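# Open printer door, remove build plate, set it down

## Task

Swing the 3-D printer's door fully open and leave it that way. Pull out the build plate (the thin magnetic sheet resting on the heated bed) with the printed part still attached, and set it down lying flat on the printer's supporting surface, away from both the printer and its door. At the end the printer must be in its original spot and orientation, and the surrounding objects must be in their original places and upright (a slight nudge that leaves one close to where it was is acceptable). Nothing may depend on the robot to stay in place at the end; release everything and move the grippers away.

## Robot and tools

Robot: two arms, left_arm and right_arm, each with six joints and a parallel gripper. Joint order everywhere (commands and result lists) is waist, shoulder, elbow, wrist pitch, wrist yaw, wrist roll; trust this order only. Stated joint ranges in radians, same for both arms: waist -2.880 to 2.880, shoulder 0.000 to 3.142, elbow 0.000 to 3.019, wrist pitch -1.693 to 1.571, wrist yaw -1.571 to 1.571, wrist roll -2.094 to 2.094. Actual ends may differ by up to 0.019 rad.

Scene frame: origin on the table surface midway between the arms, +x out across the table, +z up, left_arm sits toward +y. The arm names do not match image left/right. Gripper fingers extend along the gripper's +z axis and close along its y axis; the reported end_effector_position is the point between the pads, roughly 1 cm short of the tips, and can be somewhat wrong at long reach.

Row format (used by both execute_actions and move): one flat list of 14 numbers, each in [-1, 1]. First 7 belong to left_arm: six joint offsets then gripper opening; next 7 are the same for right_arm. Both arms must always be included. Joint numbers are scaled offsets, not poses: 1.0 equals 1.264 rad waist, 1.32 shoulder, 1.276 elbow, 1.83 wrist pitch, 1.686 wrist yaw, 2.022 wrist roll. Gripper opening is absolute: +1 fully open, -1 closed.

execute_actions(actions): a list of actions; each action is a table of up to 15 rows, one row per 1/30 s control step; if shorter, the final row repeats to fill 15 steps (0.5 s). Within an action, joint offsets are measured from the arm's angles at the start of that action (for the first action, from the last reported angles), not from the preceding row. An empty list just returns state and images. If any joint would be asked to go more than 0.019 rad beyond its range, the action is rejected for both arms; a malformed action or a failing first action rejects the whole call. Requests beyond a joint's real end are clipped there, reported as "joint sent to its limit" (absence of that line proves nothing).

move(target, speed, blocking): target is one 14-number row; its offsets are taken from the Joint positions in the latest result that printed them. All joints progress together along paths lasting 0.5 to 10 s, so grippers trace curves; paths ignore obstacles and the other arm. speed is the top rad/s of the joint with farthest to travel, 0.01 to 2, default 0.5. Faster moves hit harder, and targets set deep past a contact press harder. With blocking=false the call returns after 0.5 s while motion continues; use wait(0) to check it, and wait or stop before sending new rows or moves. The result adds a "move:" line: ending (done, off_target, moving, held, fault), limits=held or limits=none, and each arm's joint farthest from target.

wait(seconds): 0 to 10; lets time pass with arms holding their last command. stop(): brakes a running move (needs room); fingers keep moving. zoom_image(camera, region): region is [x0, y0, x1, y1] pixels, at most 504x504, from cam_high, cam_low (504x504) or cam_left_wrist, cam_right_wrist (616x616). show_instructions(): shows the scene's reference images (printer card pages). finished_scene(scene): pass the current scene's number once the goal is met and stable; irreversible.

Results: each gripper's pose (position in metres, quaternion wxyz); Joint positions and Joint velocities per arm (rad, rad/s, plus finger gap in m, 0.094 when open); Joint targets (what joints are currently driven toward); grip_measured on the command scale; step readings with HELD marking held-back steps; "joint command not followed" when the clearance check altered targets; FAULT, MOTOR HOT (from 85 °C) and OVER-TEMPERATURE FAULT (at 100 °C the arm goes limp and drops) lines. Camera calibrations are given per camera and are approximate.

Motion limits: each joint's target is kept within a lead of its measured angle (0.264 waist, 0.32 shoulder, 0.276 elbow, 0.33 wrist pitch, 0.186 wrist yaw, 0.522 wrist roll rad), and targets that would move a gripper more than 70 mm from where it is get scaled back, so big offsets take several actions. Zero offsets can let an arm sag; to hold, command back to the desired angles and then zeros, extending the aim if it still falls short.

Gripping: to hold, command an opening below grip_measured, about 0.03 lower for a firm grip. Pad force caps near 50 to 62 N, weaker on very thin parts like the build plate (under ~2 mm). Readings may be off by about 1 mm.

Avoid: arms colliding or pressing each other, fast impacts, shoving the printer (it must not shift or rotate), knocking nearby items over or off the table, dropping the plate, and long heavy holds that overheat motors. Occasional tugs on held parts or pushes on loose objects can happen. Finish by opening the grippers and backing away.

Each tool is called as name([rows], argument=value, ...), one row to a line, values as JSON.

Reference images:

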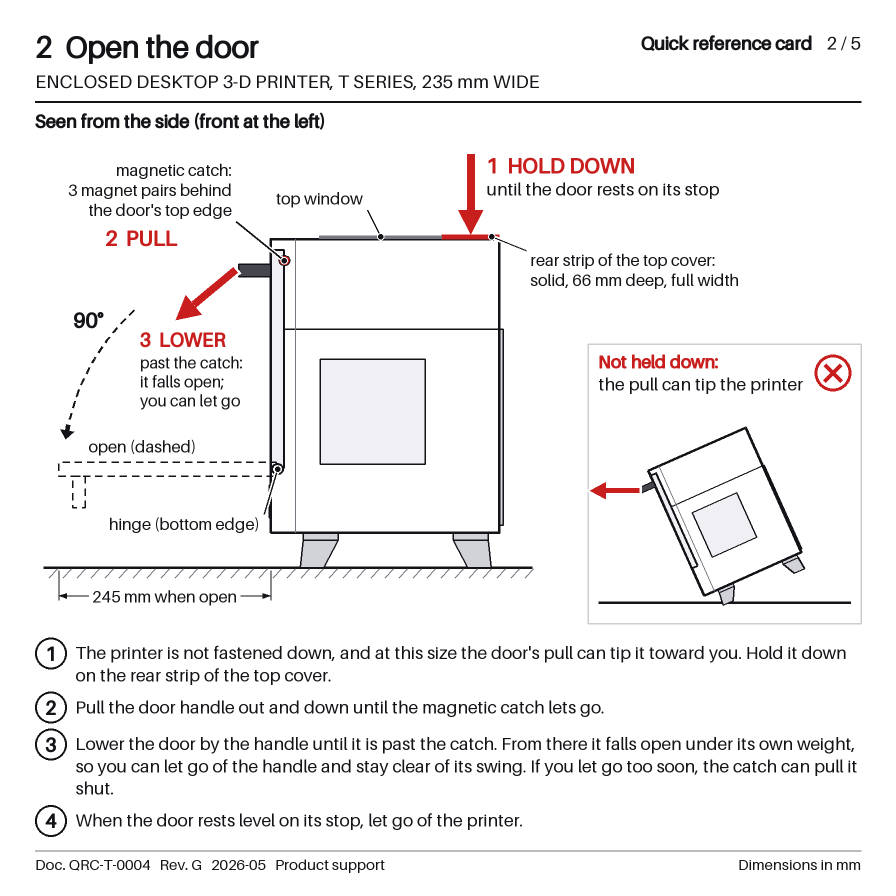

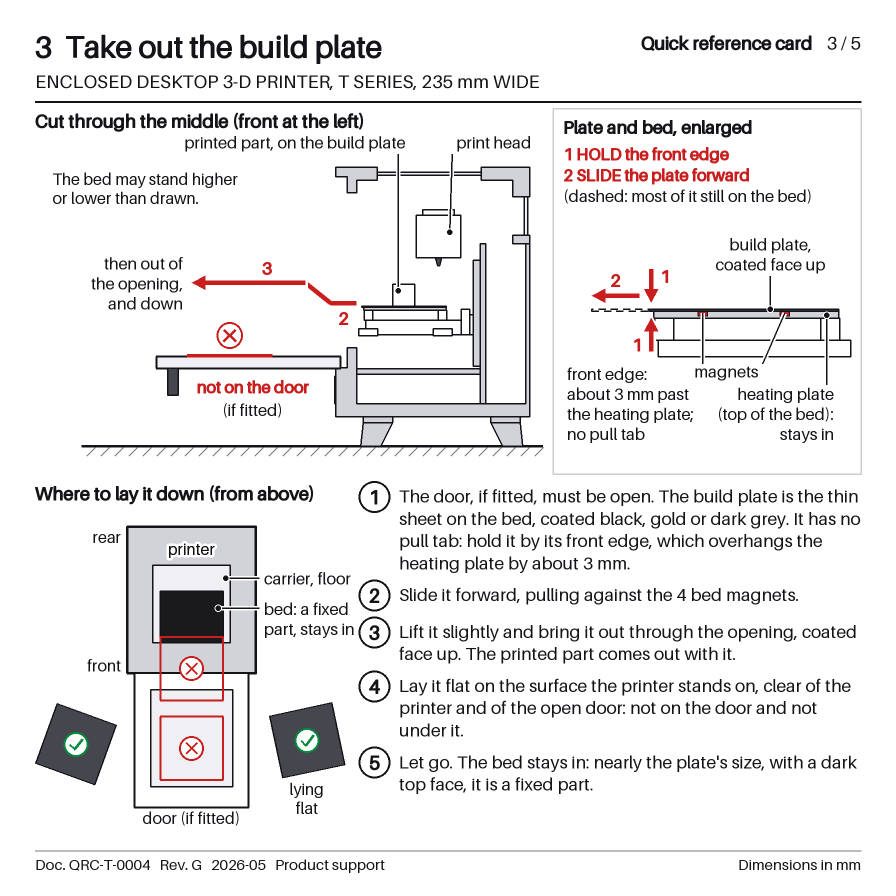

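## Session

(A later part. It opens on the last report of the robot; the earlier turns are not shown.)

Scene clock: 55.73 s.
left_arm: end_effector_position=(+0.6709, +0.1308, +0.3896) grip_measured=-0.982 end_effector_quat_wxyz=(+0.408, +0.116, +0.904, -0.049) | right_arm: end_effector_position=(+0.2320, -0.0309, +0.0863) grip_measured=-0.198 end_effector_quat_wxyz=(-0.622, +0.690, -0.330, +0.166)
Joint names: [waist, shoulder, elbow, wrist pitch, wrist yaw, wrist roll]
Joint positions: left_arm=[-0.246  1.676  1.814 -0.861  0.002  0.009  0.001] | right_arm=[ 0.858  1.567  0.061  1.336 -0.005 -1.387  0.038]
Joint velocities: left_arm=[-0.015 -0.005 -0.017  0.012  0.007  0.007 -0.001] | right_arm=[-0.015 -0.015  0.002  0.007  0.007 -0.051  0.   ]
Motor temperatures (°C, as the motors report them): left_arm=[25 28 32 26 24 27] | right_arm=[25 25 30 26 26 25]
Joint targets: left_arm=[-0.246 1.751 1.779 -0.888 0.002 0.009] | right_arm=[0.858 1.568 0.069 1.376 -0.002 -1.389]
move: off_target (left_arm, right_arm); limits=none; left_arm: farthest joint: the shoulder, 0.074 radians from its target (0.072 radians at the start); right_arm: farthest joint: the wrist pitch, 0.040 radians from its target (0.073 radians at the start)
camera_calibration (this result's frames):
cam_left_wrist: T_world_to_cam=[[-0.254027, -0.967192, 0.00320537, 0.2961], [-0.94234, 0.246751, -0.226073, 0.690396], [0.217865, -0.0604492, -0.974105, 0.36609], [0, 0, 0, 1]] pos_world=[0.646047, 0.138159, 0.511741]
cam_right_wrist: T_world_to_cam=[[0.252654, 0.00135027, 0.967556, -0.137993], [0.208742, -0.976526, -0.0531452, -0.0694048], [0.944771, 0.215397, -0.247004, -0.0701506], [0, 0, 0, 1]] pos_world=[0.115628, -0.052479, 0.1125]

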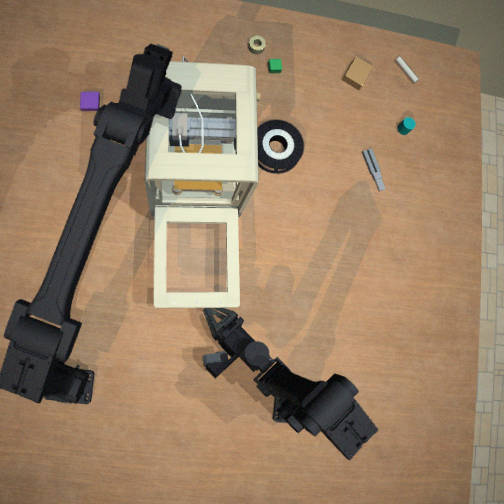

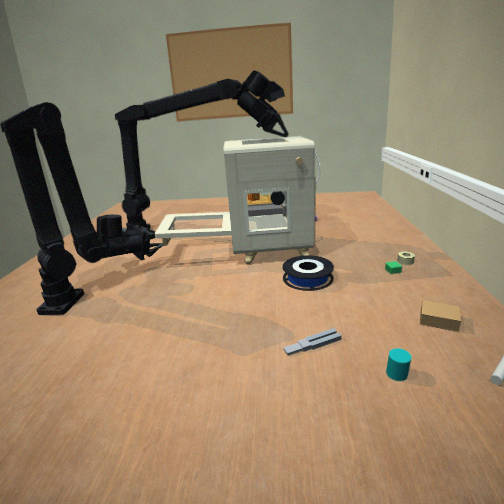

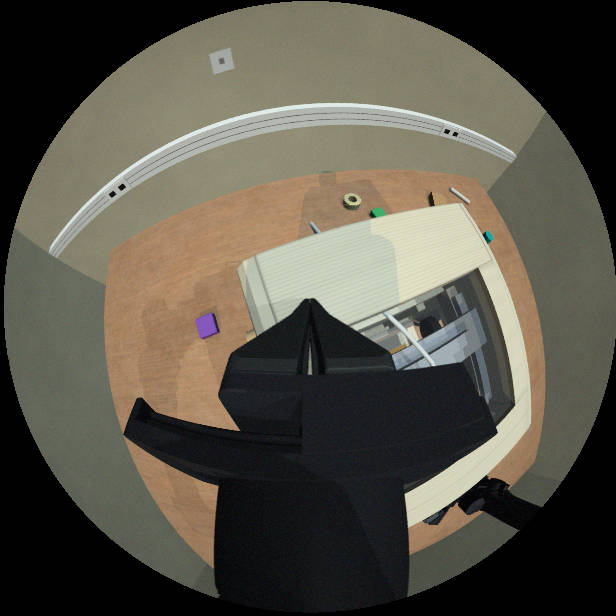

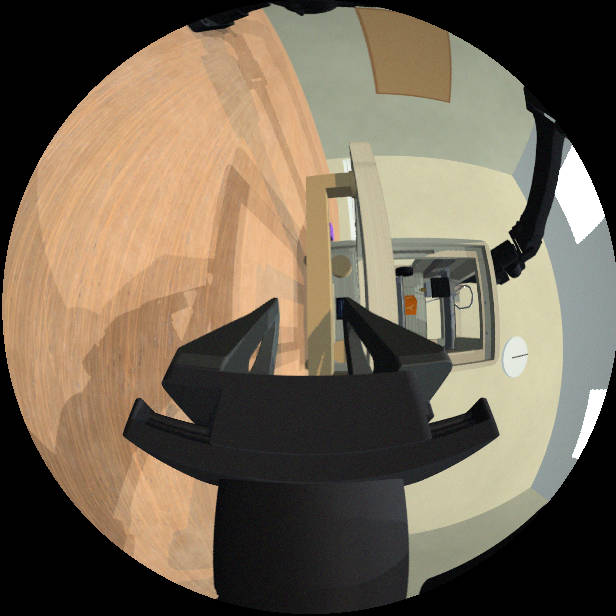

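move(target=[0,0.055,-0.03,-0.014,0,0,-1, 0.125,0,-0.02,0.03,0,0,-0.2], speed=0.15)

move(target=[0,0.055,-0.03,-0.014,0,0,-1, 0,-0.5,0.06,-0.3,0.2,-0.1,-0.6])

Scene clock: 61.40 s.
left_arm: end_effector_position=(+0.6701, +0.1310, +0.3898) grip_measured=-0.982 end_effector_quat_wxyz=(+0.409, +0.116, +0.904, -0.049) | right_arm: end_effector_position=(+0.1869, -0.0055, +0.0880) grip_measured=-0.198 end_effector_quat_wxyz=(-0.636, +0.710, -0.278, +0.121)
Joint names: [waist, shoulder, elbow, wrist pitch, wrist yaw, wrist roll]
Joint positions: left_arm=[-0.246  1.673  1.811 -0.859  0.002  0.009  0.001] | right_arm=[ 1.004  1.567  0.043  1.363 -0.006 -1.387  0.038]
Joint velocities: left_arm=[ 0.005 -0.005 -0.007  0.012  0.007  0.022 -0.   ] | right_arm=[-0.015 -0.005  0.012  0.002 -0.007 -0.081 -0.001]
Motor temperatures (°C, as the motors report them): left_arm=[25 28 32 26 24 27] | right_arm=[25 25 29 26 26 25]
Joint targets: left_arm=[-0.246 1.749 1.776 -0.887 0.002 0.009] | right_arm=[1.016 1.567 0.035 1.391 -0.005 -1.387]
move: off_target (left_arm, right_arm); limits=none; left_arm: farthest joint: the shoulder, 0.075 radians from its target (0.072 radians at the start); right_arm: farthest joint: the wrist pitch, 0.028 radians from its target (0.055 radians at the start)
camera_calibration (this result's frames):
cam_left_wrist: T_world_to_cam=[[-0.254029, -0.967191, 0.00319703, 0.296095], [-0.942173, 0.246709, -0.226816, 0.689809], [0.218586, -0.0606301, -0.973932, 0.365883], [0, 0, 0, 1]] pos_world=[0.645159, 0.138382, 0.511858]
cam_right_wrist: T_world_to_cam=[[0.245545, 0.0312552, 0.968881, -0.126867], [0.349271, -0.935203, -0.0583474, -0.0606961], [0.904277, 0.352729, -0.240551, -0.0248656], [0, 0, 0, 1]] pos_world=[0.0748364, -0.0440272, 0.113397]

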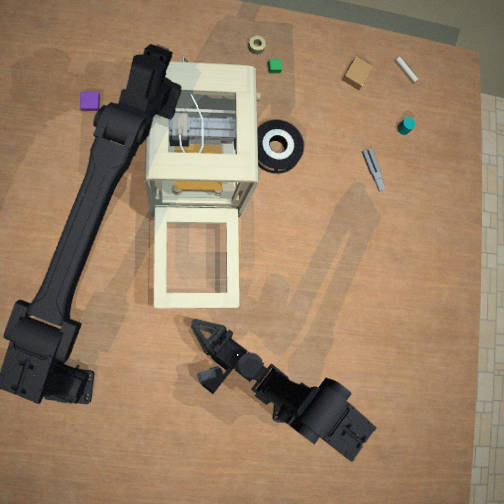

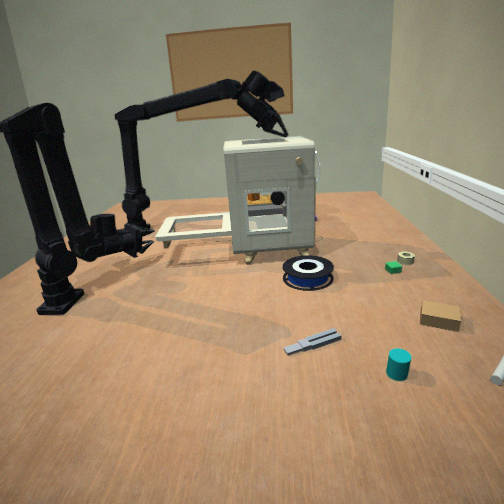

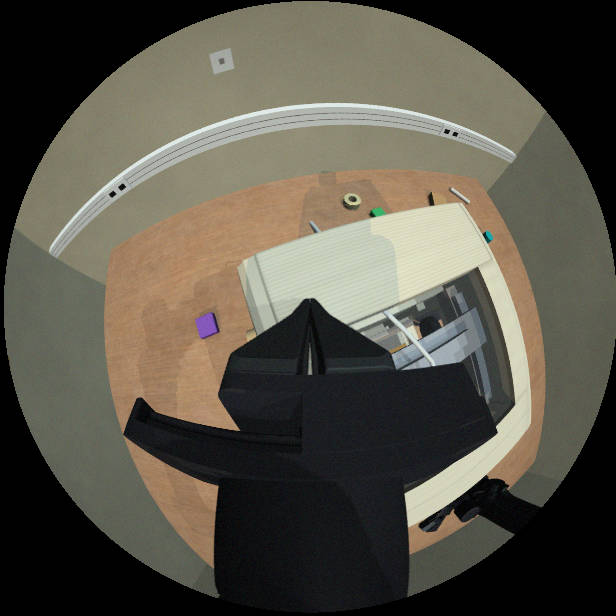

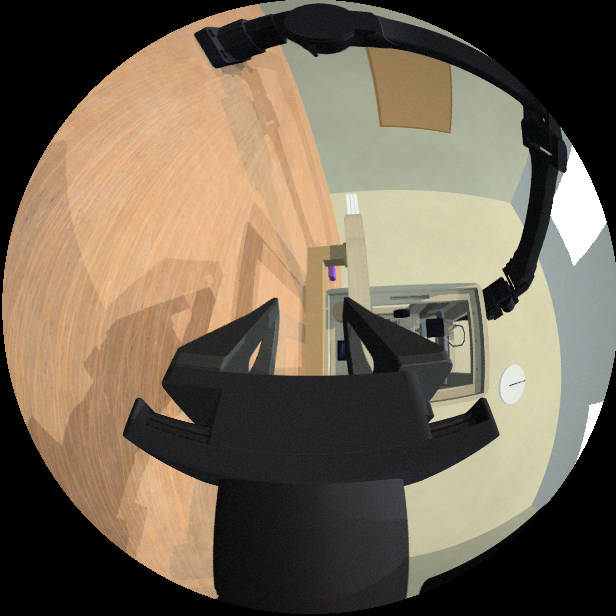

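Scene clock: 63.33 s.
left_arm: end_effector_position=(+0.6694, +0.1312, +0.3895) grip_measured=-0.982 end_effector_quat_wxyz=(+0.409, +0.116, +0.904, -0.049) | right_arm: end_effector_position=(+0.2256, -0.0499, +0.1796) grip_measured=-0.598 end_effector_quat_wxyz=(+0.629, -0.646, +0.304, -0.308)
Joint names: [waist, shoulder, elbow, wrist pitch, wrist yaw, wrist roll]
Joint positions: left_arm=[-0.246  1.671  1.807 -0.858  0.002  0.009  0.001] | right_arm=[ 1.004  0.91   0.061  0.829  0.328 -1.579  0.019]
Joint velocities: left_arm=[-0.005 -0.015 -0.027  0.002  0.022  0.051 -0.002] | right_arm=[-0.005  0.005 -0.007 -0.002  0.007  0.037  0.   ]
Motor temperatures (°C, as the motors report them): left_arm=[25 28 32 26 24 27] | right_arm=[25 25 29 26 26 25]
Joint targets: left_arm=[-0.246 1.746 1.772 -0.885 0.002 0.009] | right_arm=[1.004 0.907 0.119 0.814 0.331 -1.589]
move: off_target (left_arm, right_arm); limits=none; left_arm: farthest joint: the shoulder, 0.074 radians from its target (0.072 radians at the start); right_arm: farthest joint: the elbow, 0.059 radians from its target (0.077 radians at the start)
camera_calibration (this result's frames):
cam_left_wrist: T_world_to_cam=[[-0.254031, -0.967191, 0.00319285, 0.296091], [-0.942089, 0.246688, -0.227188, 0.689153], [0.218946, -0.0607205, -0.973846, 0.365522], [0, 0, 0, 1]] pos_world=[0.64443, 0.138565, 0.511584]
cam_right_wrist: T_world_to_cam=[[0.00884373, 0.0168008, 0.99982, -0.176653], [0.0458378, -0.998815, 0.0163784, -0.0585206], [0.99891, 0.0456847, -0.00960335, -0.100315], [0, 0, 0, 1]] pos_world=[0.10445, -0.0509005, 0.176616]

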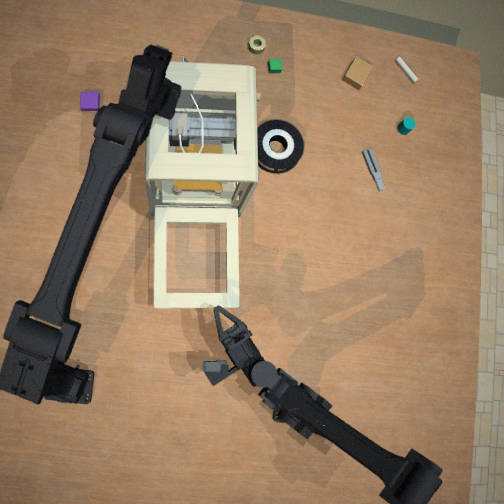

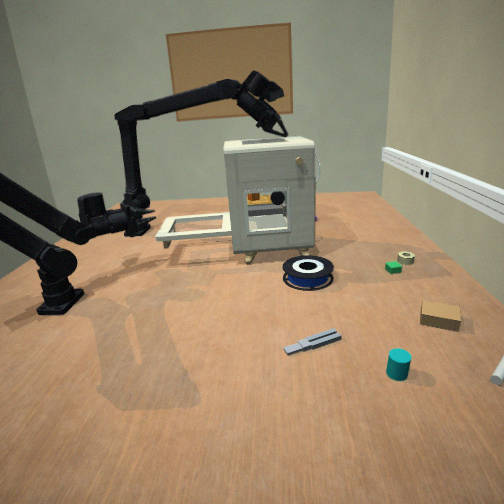

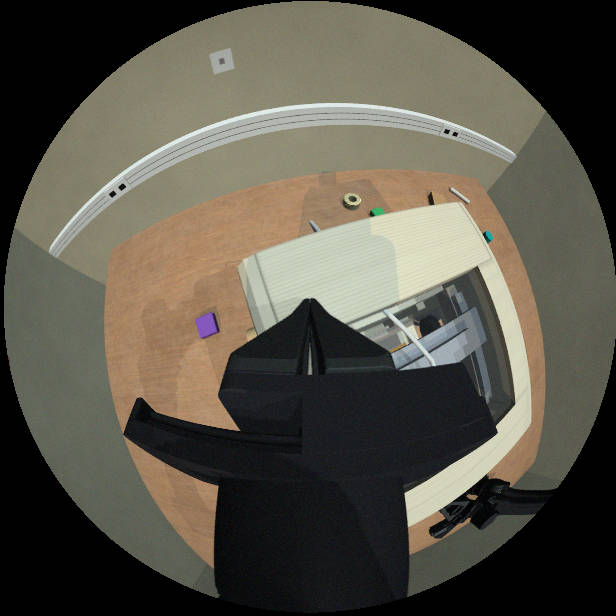

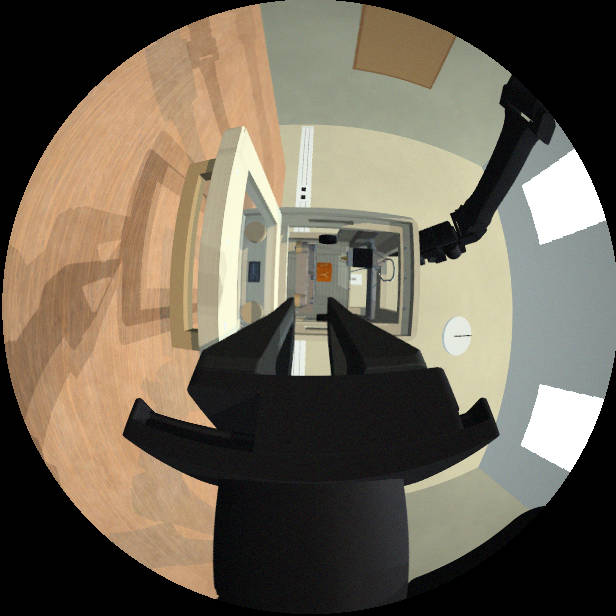

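zoom_image(camera="cam_right_wrist", region=[240, 200, 400, 340])

move(target=[0,0.07,-0.02,-0.014,0,0,-1, -0.01,0.447,0.49,0.03,0.34,0,-0.6])

Region (240, 200, 400, 340) of cam_right_wrist's 616x616 image, scaled by 3.150, with more detail than that image has; it fills the top 441 rows of this view, and the rest is white.

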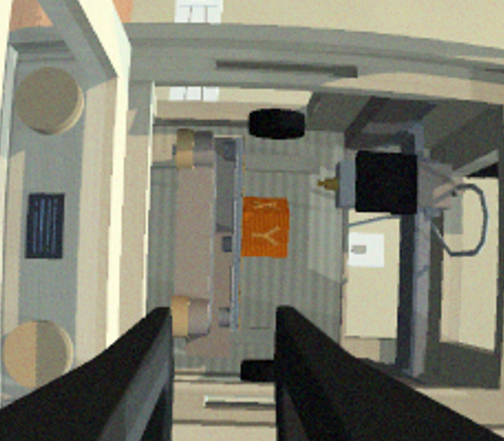

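Scene clock: 65.83 s.
left_arm: end_effector_position=(+0.6698, +0.1311, +0.3890) grip_measured=-0.982 end_effector_quat_wxyz=(+0.409, +0.116, +0.904, -0.049) | right_arm: end_effector_position=(+0.3782, +0.0425, +0.2245) grip_measured=-0.598 end_effector_quat_wxyz=(+0.523, -0.527, +0.471, -0.476)
Joint names: [waist, shoulder, elbow, wrist pitch, wrist yaw, wrist roll]
Joint positions: left_arm=[-0.246  1.672  1.806 -0.856  0.002  0.009  0.001] | right_arm=[ 1.004  1.495  0.638  0.857  0.9   -1.58   0.019]
Joint velocities: left_arm=[-0.005 -0.005 -0.002 -0.007  0.022 -0.051  0.   ] | right_arm=[-0.005 -0.005 -0.012 -0.002  0.081 -0.051  0.   ]
Motor temperatures (°C, as the motors report them): left_arm=[25 28 32 26 24 27] | right_arm=[25 25 30 26 26 25]
Joint targets: left_arm=[-0.246 1.757 1.783 -0.882 0.002 0.009] | right_arm=[0.991 1.500 0.686 0.884 0.902 -1.579]
move: off_target (left_arm, right_arm); limits=none; left_arm: farthest joint: the shoulder, 0.091 radians from its target (0.092 radians at the start); right_arm: farthest joint: the elbow, 0.048 radians from its target (0.625 radians at the start)
camera_calibration (this result's frames):
cam_left_wrist: T_world_to_cam=[[-0.254031, -0.967191, 0.00319285, 0.296096], [-0.942089, 0.246688, -0.227188, 0.689368], [0.218946, -0.0607205, -0.973846, 0.364944], [0, 0, 0, 1]] pos_world=[0.64476, 0.138482, 0.51107]
cam_right_wrist: T_world_to_cam=[[-0.00175743, 0.00112636, 0.999998, -0.219742], [-0.501475, -0.865172, 0.0000931847, 0.230973], [0.86517, -0.501474, 0.00208532, -0.185372], [0, 0, 0, 1]] pos_world=[0.275819, 0.10712, 0.220107]

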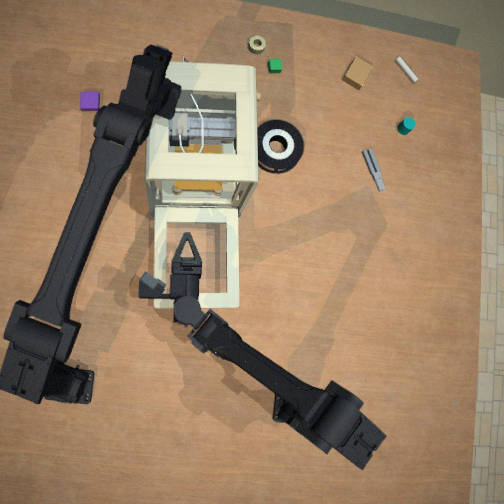

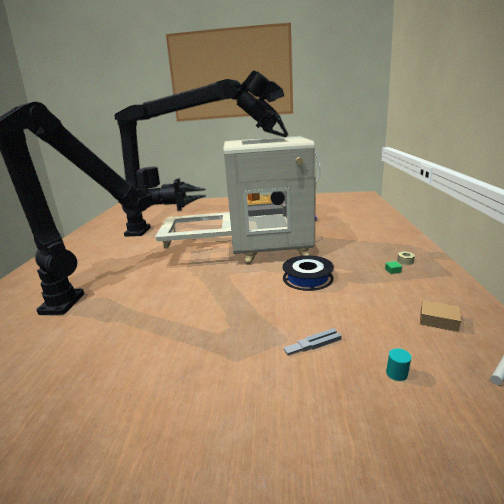

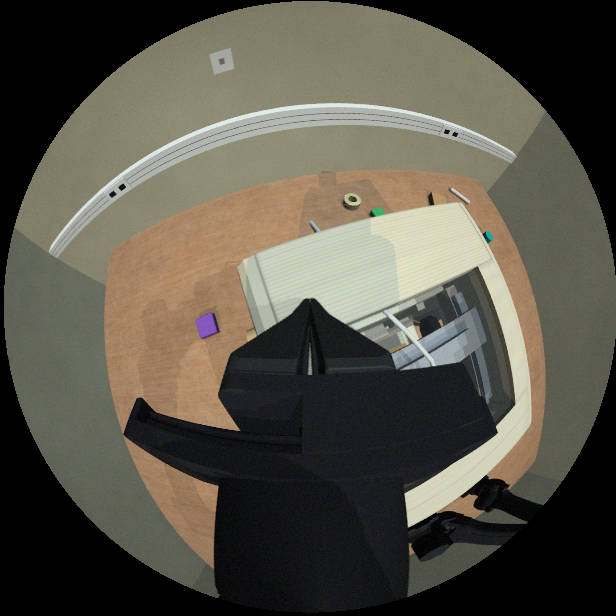

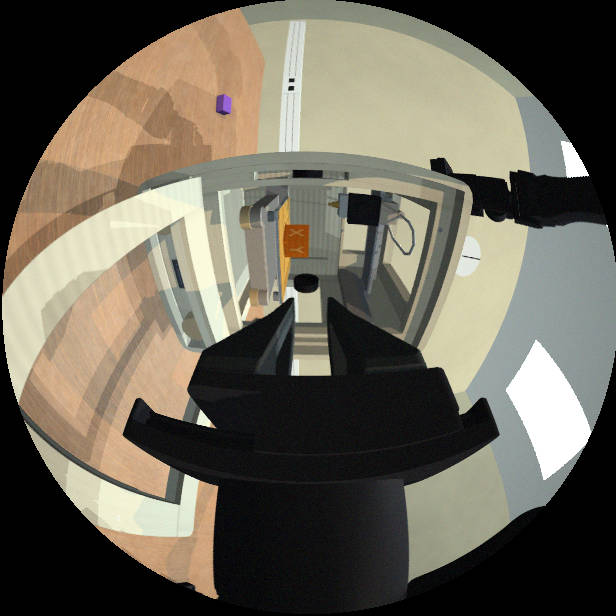

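move(target=[0,0.065,-0.02,-0.014,0,0,-1, -0.142,0.097,0.189,-0.15,-0.105,0.074,-0.8], speed=0.2)

zoom_image(camera="cam_right_wrist", region=[230, 180, 390, 340])

Scene clock: 72.37 s.
left_arm: end_effector_position=(+0.6700, +0.1311, +0.3891) grip_measured=-0.982 end_effector_quat_wxyz=(+0.409, +0.116, +0.904, -0.050) | right_arm: end_effector_position=(+0.4695, +0.0472, +0.1976) grip_measured=-0.798 end_effector_quat_wxyz=(-0.487, +0.559, -0.508, +0.439)
Joint names: [waist, shoulder, elbow, wrist pitch, wrist yaw, wrist roll]
Joint positions: left_arm=[-0.246  1.672  1.806 -0.854  0.002  0.009  0.001] | right_arm=[ 0.834  1.608  0.821  0.598  0.725 -1.44   0.01 ]
Joint velocities: left_arm=[-0.005  0.015 -0.002  0.002 -0.037 -0.051  0.002] | right_arm=[-0.015 -0.005  0.002  0.012 -0.11   0.022 -0.001]
Motor temperatures (°C, as the motors report them): left_arm=[25 28 32 26 24 27] | right_arm=[25 26 31 26 26 25]
Joint targets: left_arm=[-0.246 1.756 1.781 -0.882 0.002 0.009] | right_arm=[0.824 1.623 0.879 0.583 0.723 -1.430]
move: off_target (left_arm, right_arm); limits=none; left_arm: farthest joint: the shoulder, 0.086 radians from its target (0.086 radians at the start); right_arm: farthest joint: the elbow, 0.058 radians from its target (0.241 radians at the start)
camera_calibration (this result's frames):
cam_left_wrist: T_world_to_cam=[[-0.254035, -0.96719, 0.00317616, 0.296108], [-0.941751, 0.246603, -0.228673, 0.690023], [0.220387, -0.0610822, -0.973498, 0.363964], [0, 0, 0, 1]] pos_world=[0.644839, 0.138463, 0.511167]
cam_right_wrist: T_world_to_cam=[[0.139901, 0.00226639, 0.990163, -0.25732], [-0.500542, -0.862654, 0.0726968, 0.265876], [0.854333, -0.505789, -0.119552, -0.232595], [0, 0, 0, 1]] pos_world=[0.367795, 0.112298, 0.207654]

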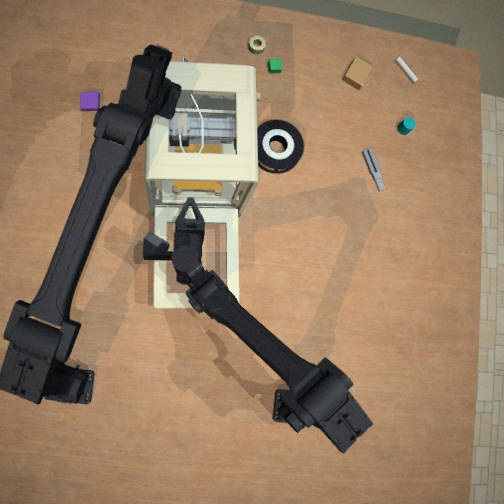

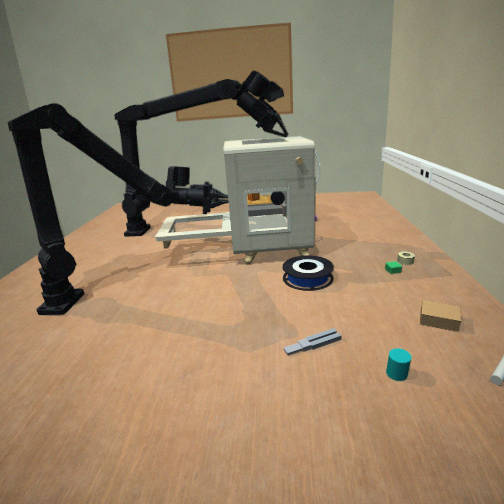

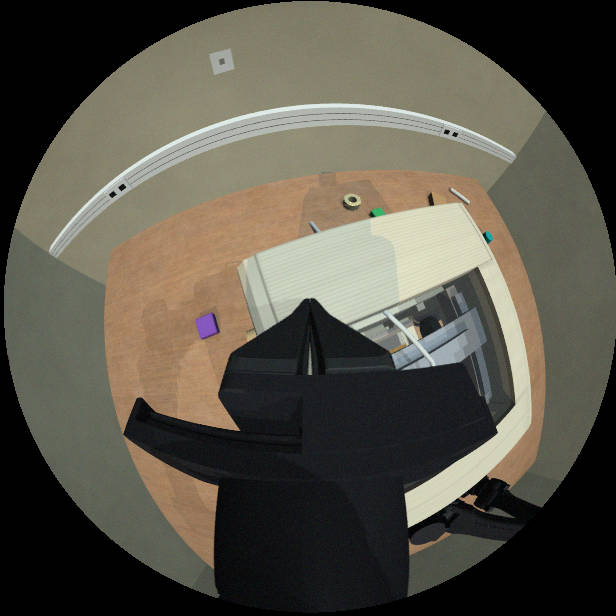

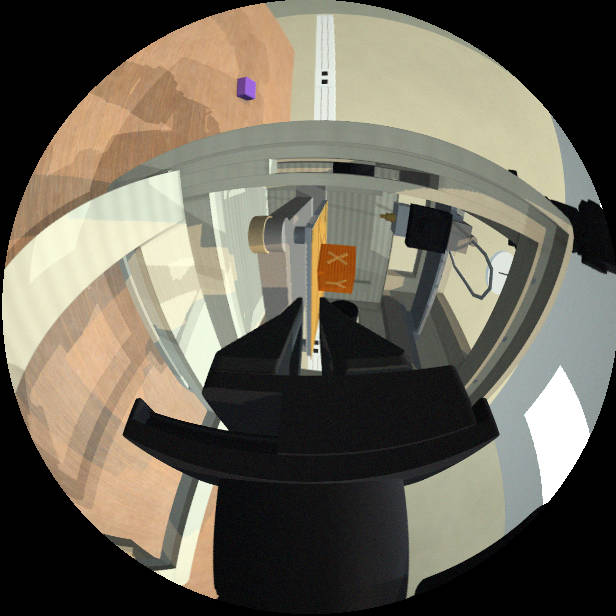

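Region (230, 180, 390, 340) of cam_right_wrist's 616x616 image, scaled by 3.150, with more detail than that image has.

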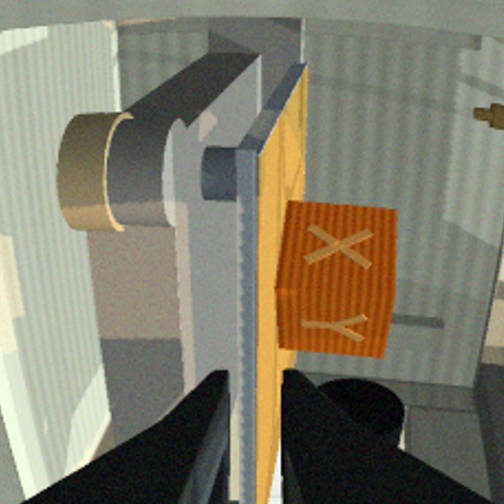

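move(target=[0,0.065,-0.02,-0.014,0,0,-1, -0.051,0.03,0.062,0,-0.034,-0.01,-0.85], speed=0.06)

zoom_image(camera="cam_right_wrist", region=[250, 220, 370, 340])

Scene clock: 76.53 s.
left_arm: end_effector_position=(+0.6703, +0.1310, +0.3892) grip_measured=-0.982 end_effector_quat_wxyz=(+0.410, +0.116, +0.903, -0.050) | right_arm: end_effector_position=(+0.4912, +0.0372, +0.1928) grip_measured=-0.848 end_effector_quat_wxyz=(-0.484, +0.563, -0.507, +0.437)
Joint names: [waist, shoulder, elbow, wrist pitch, wrist yaw, wrist roll]
Joint positions: left_arm=[-0.246  1.672  1.806 -0.853  0.002  0.009  0.001] | right_arm=[ 0.782  1.631  0.84   0.598  0.67  -1.451  0.007]
Joint velocities: left_arm=[-0.024 -0.005 -0.017  0.002  0.007 -0.081 -0.   ] | right_arm=[-0.005 -0.005  0.002 -0.012  0.037 -0.007 -0.   ]
Motor temperatures (°C, as the motors report them): left_arm=[25 28 33 26 24 27] | right_arm=[25 26 32 26 26 25]
Joint targets: left_arm=[-0.246 1.756 1.781 -0.880 0.002 0.009] | right_arm=[0.769 1.648 0.900 0.598 0.668 -1.461]
move: off_target (left_arm, right_arm); limits=none; left_arm: farthest joint: the shoulder, 0.086 radians from its target (0.086 radians at the start); right_arm: farthest joint: the elbow, 0.060 radians from its target (0.079 radians at the start)
camera_calibration (this result's frames):
cam_left_wrist: T_world_to_cam=[[-0.25404, -0.967189, 0.00315947, 0.29612], [-0.941412, 0.246518, -0.230158, 0.690676], [0.221828, -0.0614438, -0.973148, 0.362982], [0, 0, 0, 1]] pos_world=[0.644917, 0.138443, 0.511265]
cam_right_wrist: T_world_to_cam=[[0.148584, 0.00895188, 0.988859, -0.259898], [-0.496368, -0.864192, 0.0824065, 0.26459], [0.855302, -0.503082, -0.123962, -0.256483], [0, 0, 0, 1]] pos_world=[0.389321, 0.101951, 0.203405]

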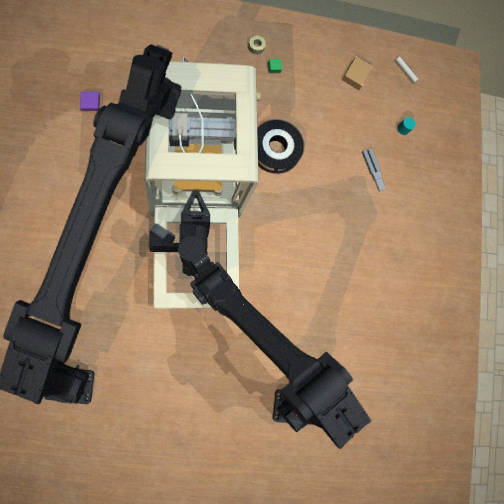

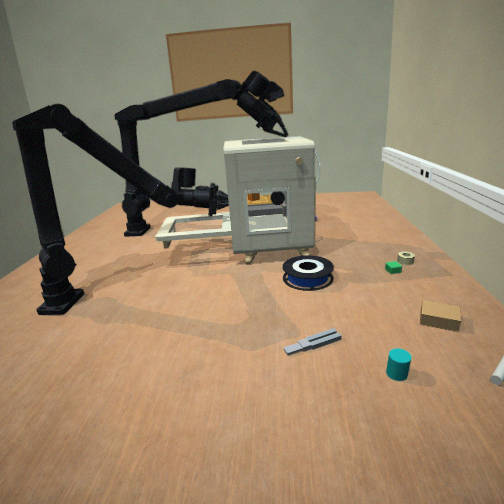

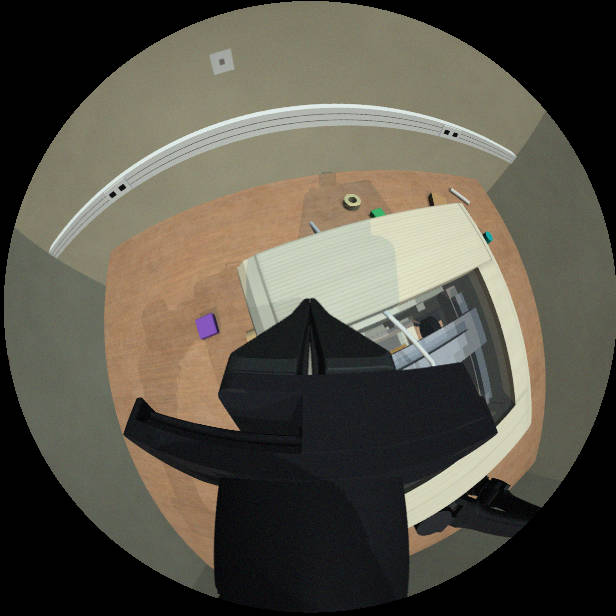

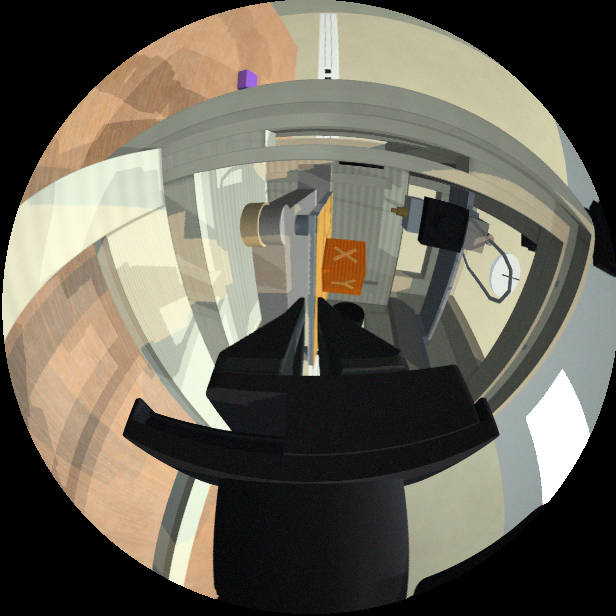

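Region (250, 220, 370, 340) of cam_right_wrist's 616x616 image, scaled by 4.200, with more detail than that image has.

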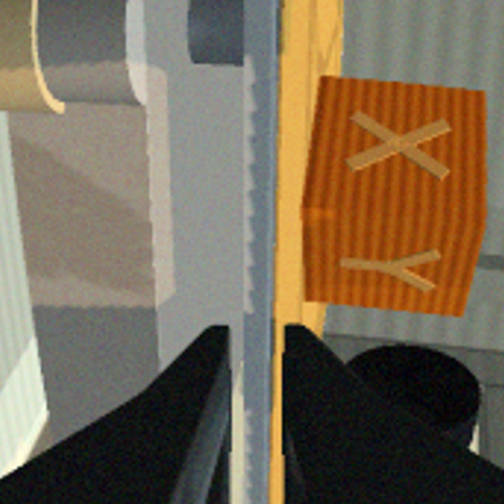

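move(target=[0,0.065,-0.02,-0.014,0,0,-1, 0,0,0.04,0.023,0,0,-0.85], speed=0.05)

zoom_image(camera="cam_right_wrist", region=[250, 220, 370, 340])

Scene clock: 79.20 s.
left_arm: end_effector_position=(+0.6706, +0.1309, +0.3891) grip_measured=-0.982 end_effector_quat_wxyz=(+0.411, +0.116, +0.903, -0.050) | right_arm: end_effector_position=(+0.4916, +0.0375, +0.1957) grip_measured=-0.848 end_effector_quat_wxyz=(-0.489, +0.559, -0.507, +0.437)
Joint names: [waist, shoulder, elbow, wrist pitch, wrist yaw, wrist roll]
Joint positions: left_arm=[-0.246  1.672  1.805 -0.851  0.002  0.009  0.001] | right_arm=[ 0.782  1.631  0.84   0.612  0.67  -1.452  0.007]
Joint velocities: left_arm=[-0.015 -0.005 -0.002 -0.017  0.066  0.022 -0.   ] | right_arm=[-0.015  0.005 -0.002 -0.012  0.066 -0.037 -0.002]
Motor temperatures (°C, as the motors report them): left_arm=[25 28 33 26 24 27] | right_arm=[25 26 32 26 26 25]
Joint targets: left_arm=[-0.246 1.756 1.780 -0.878 0.002 0.009] | right_arm=[0.782 1.631 0.891 0.640 0.670 -1.451]
move: off_target (left_arm, right_arm); limits=none; left_arm: farthest joint: the shoulder, 0.085 radians from its target (0.086 radians at the start); right_arm: farthest joint: the elbow, 0.051 radians from its target (0.051 radians at the start)
camera_calibration (this result's frames):
cam_left_wrist: T_world_to_cam=[[-0.254043, -0.967188, 0.00314694, 0.296131], [-0.941156, 0.246453, -0.231272, 0.691274], [0.222908, -0.0617148, -0.972884, 0.361992], [0, 0, 0, 1]] pos_world=[0.645136, 0.138388, 0.511117]
cam_right_wrist: T_world_to_cam=[[0.138639, -0.000516327, 0.990343, -0.257868], [-0.497082, -0.864945, 0.0691359, 0.267853], [0.856557, -0.501866, -0.120172, -0.257666], [0, 0, 0, 1]] pos_world=[0.389601, 0.102232, 0.205895]

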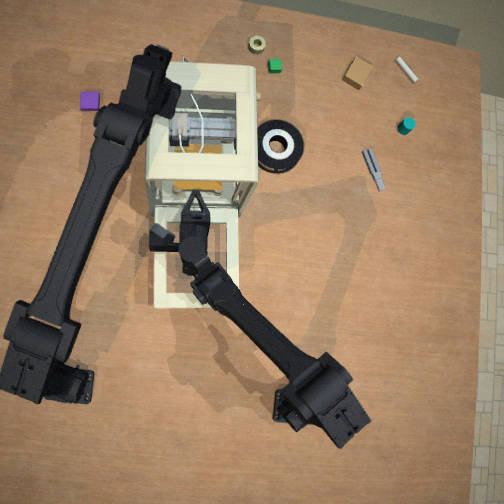

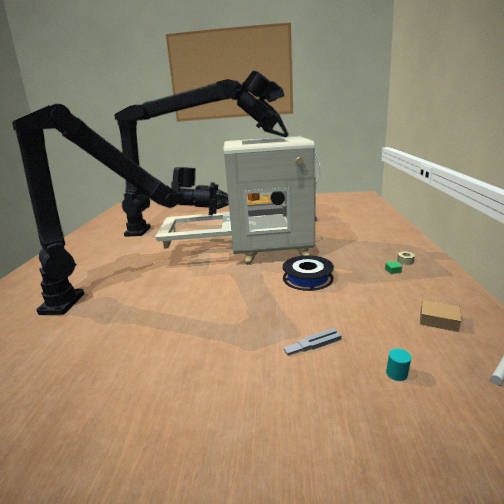

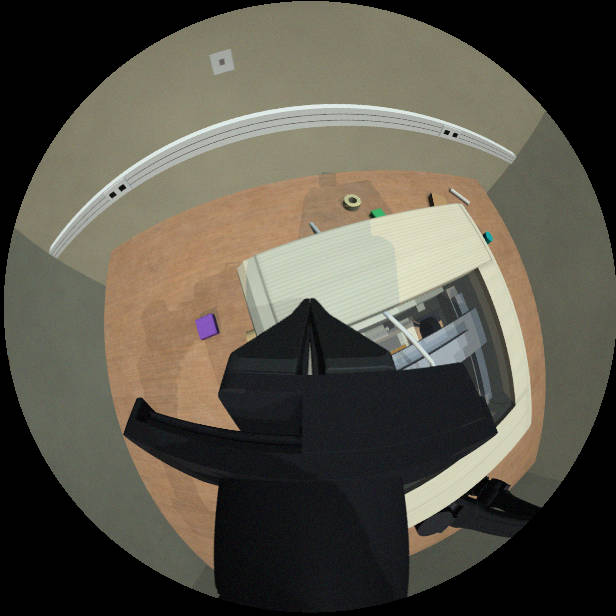

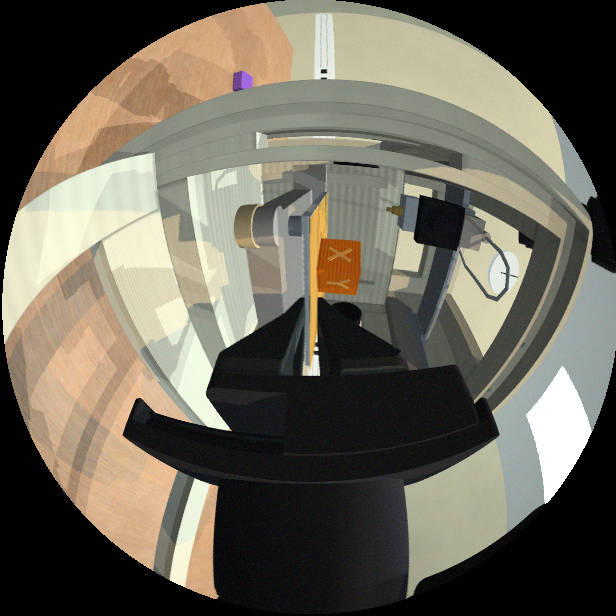

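Region (250, 220, 370, 340) of cam_right_wrist's 616x616 image, scaled by 4.200, with more detail than that image has.

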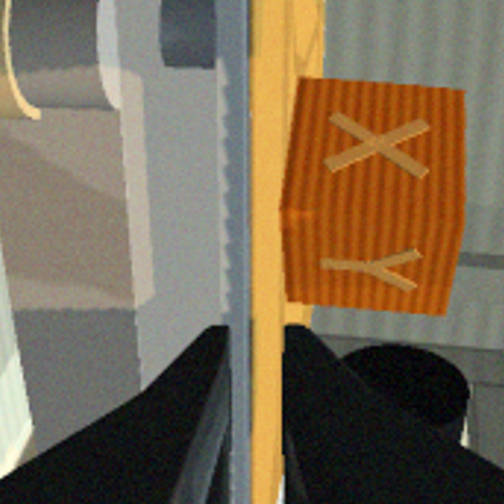

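move(target=[0,0.065,-0.02,-0.014,0,0,-1, -0.03,0,0.04,0.012,-0.018,0,-0.85], speed=0.03)

zoom_image(camera="cam_right_wrist", region=[250, 220, 370, 340])

Scene clock: 83.47 s.
left_arm: end_effector_position=(+0.6709, +0.1308, +0.3893) grip_measured=-0.982 end_effector_quat_wxyz=(+0.411, +0.116, +0.903, -0.050) | right_arm: end_effector_position=(+0.4989, +0.0306, +0.1952) grip_measured=-0.848 end_effector_quat_wxyz=(-0.490, +0.560, -0.508, +0.434)
Joint names: [waist, shoulder, elbow, wrist pitch, wrist yaw, wrist roll]
Joint positions: left_arm=[-0.246  1.672  1.805 -0.849  0.002  0.009  0.001] | right_arm=[ 0.759  1.631  0.84   0.612  0.642 -1.452  0.007]
Joint velocities: left_arm=[-0.005 -0.015 -0.002  0.007  0.037  0.022  0.001] | right_arm=[-0.005  0.005 -0.002 -0.012 -0.007  0.037  0.   ]
Motor temperatures (°C, as the motors report them): left_arm=[25 28 33 26 24 27] | right_arm=[25 26 32 26 26 25]
Joint targets: left_arm=[-0.246 1.756 1.780 -0.876 0.002 0.009] | right_arm=[0.745 1.631 0.891 0.634 0.639 -1.452]
move: off_target (left_arm, right_arm); limits=none; left_arm: farthest joint: the shoulder, 0.085 radians from its target (0.085 radians at the start); right_arm: farthest joint: the elbow, 0.051 radians from its target (0.051 radians at the start)
camera_calibration (this result's frames):
cam_left_wrist: T_world_to_cam=[[-0.254048, -0.967187, 0.00313023, 0.296143], [-0.940812, 0.246367, -0.232756, 0.691924], [0.224347, -0.0620762, -0.97253, 0.361009], [0, 0, 0, 1]] pos_world=[0.645214, 0.138368, 0.511214]
cam_right_wrist: T_world_to_cam=[[0.142106, -0.00349922, 0.989845, -0.259906], [-0.493267, -0.867236, 0.0677494, 0.263972], [0.858192, -0.497885, -0.124965, -0.26747], [0, 0, 0, 1]] pos_world=[0.396684, 0.0948466, 0.205958]

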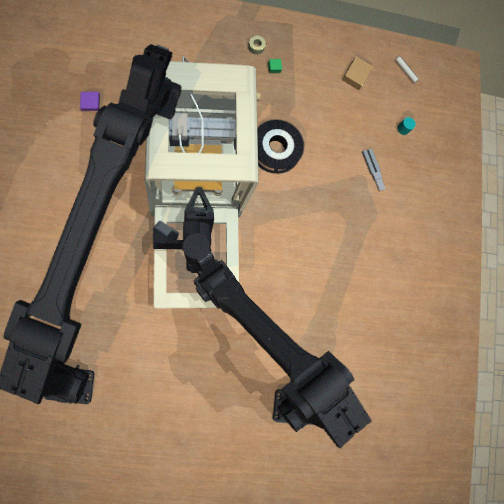

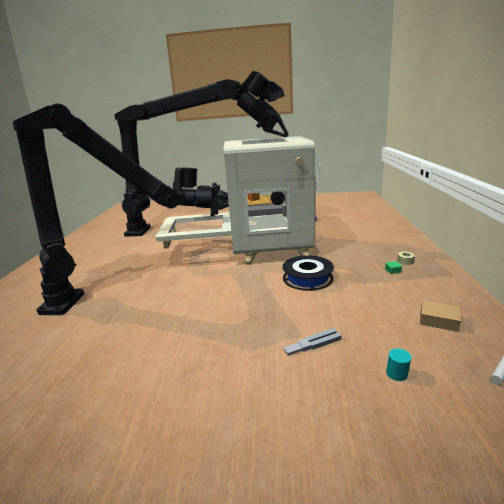

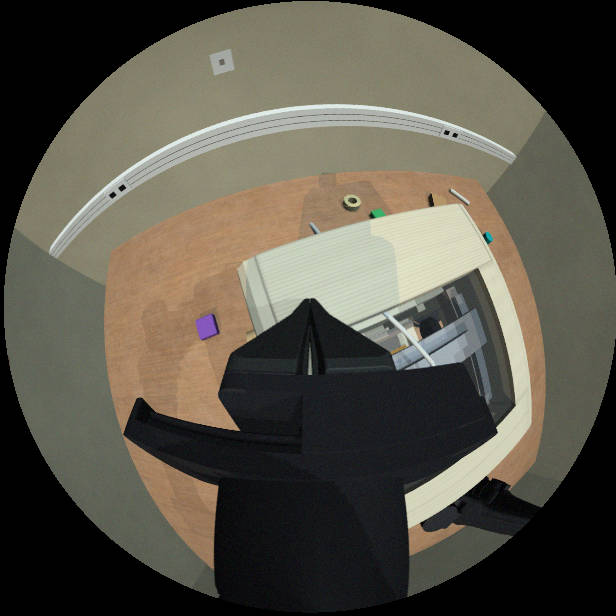

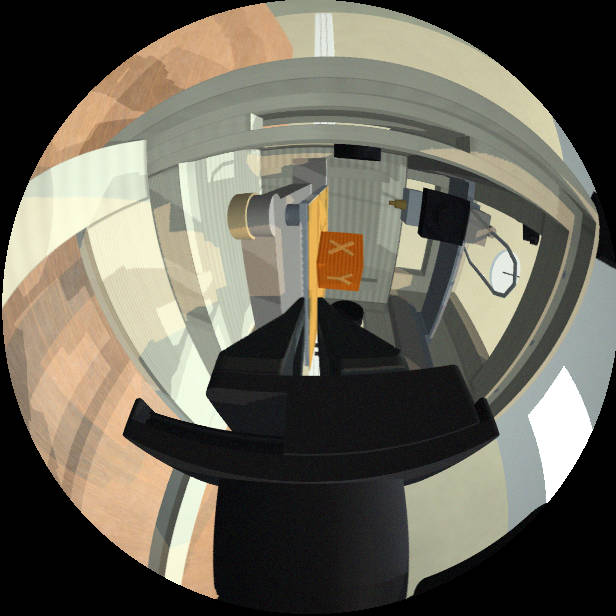

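Region (250, 220, 370, 340) of cam_right_wrist's 616x616 image, scaled by 4.200, with more detail than that image has.

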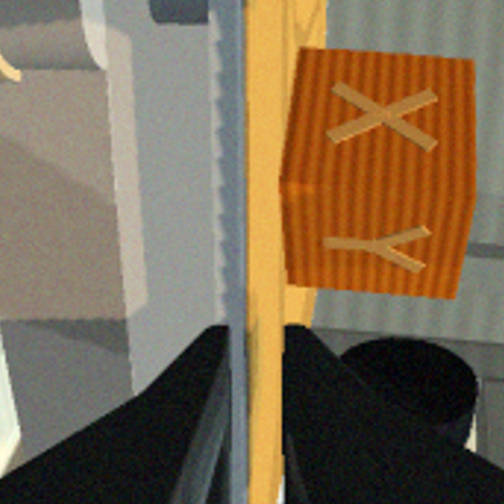

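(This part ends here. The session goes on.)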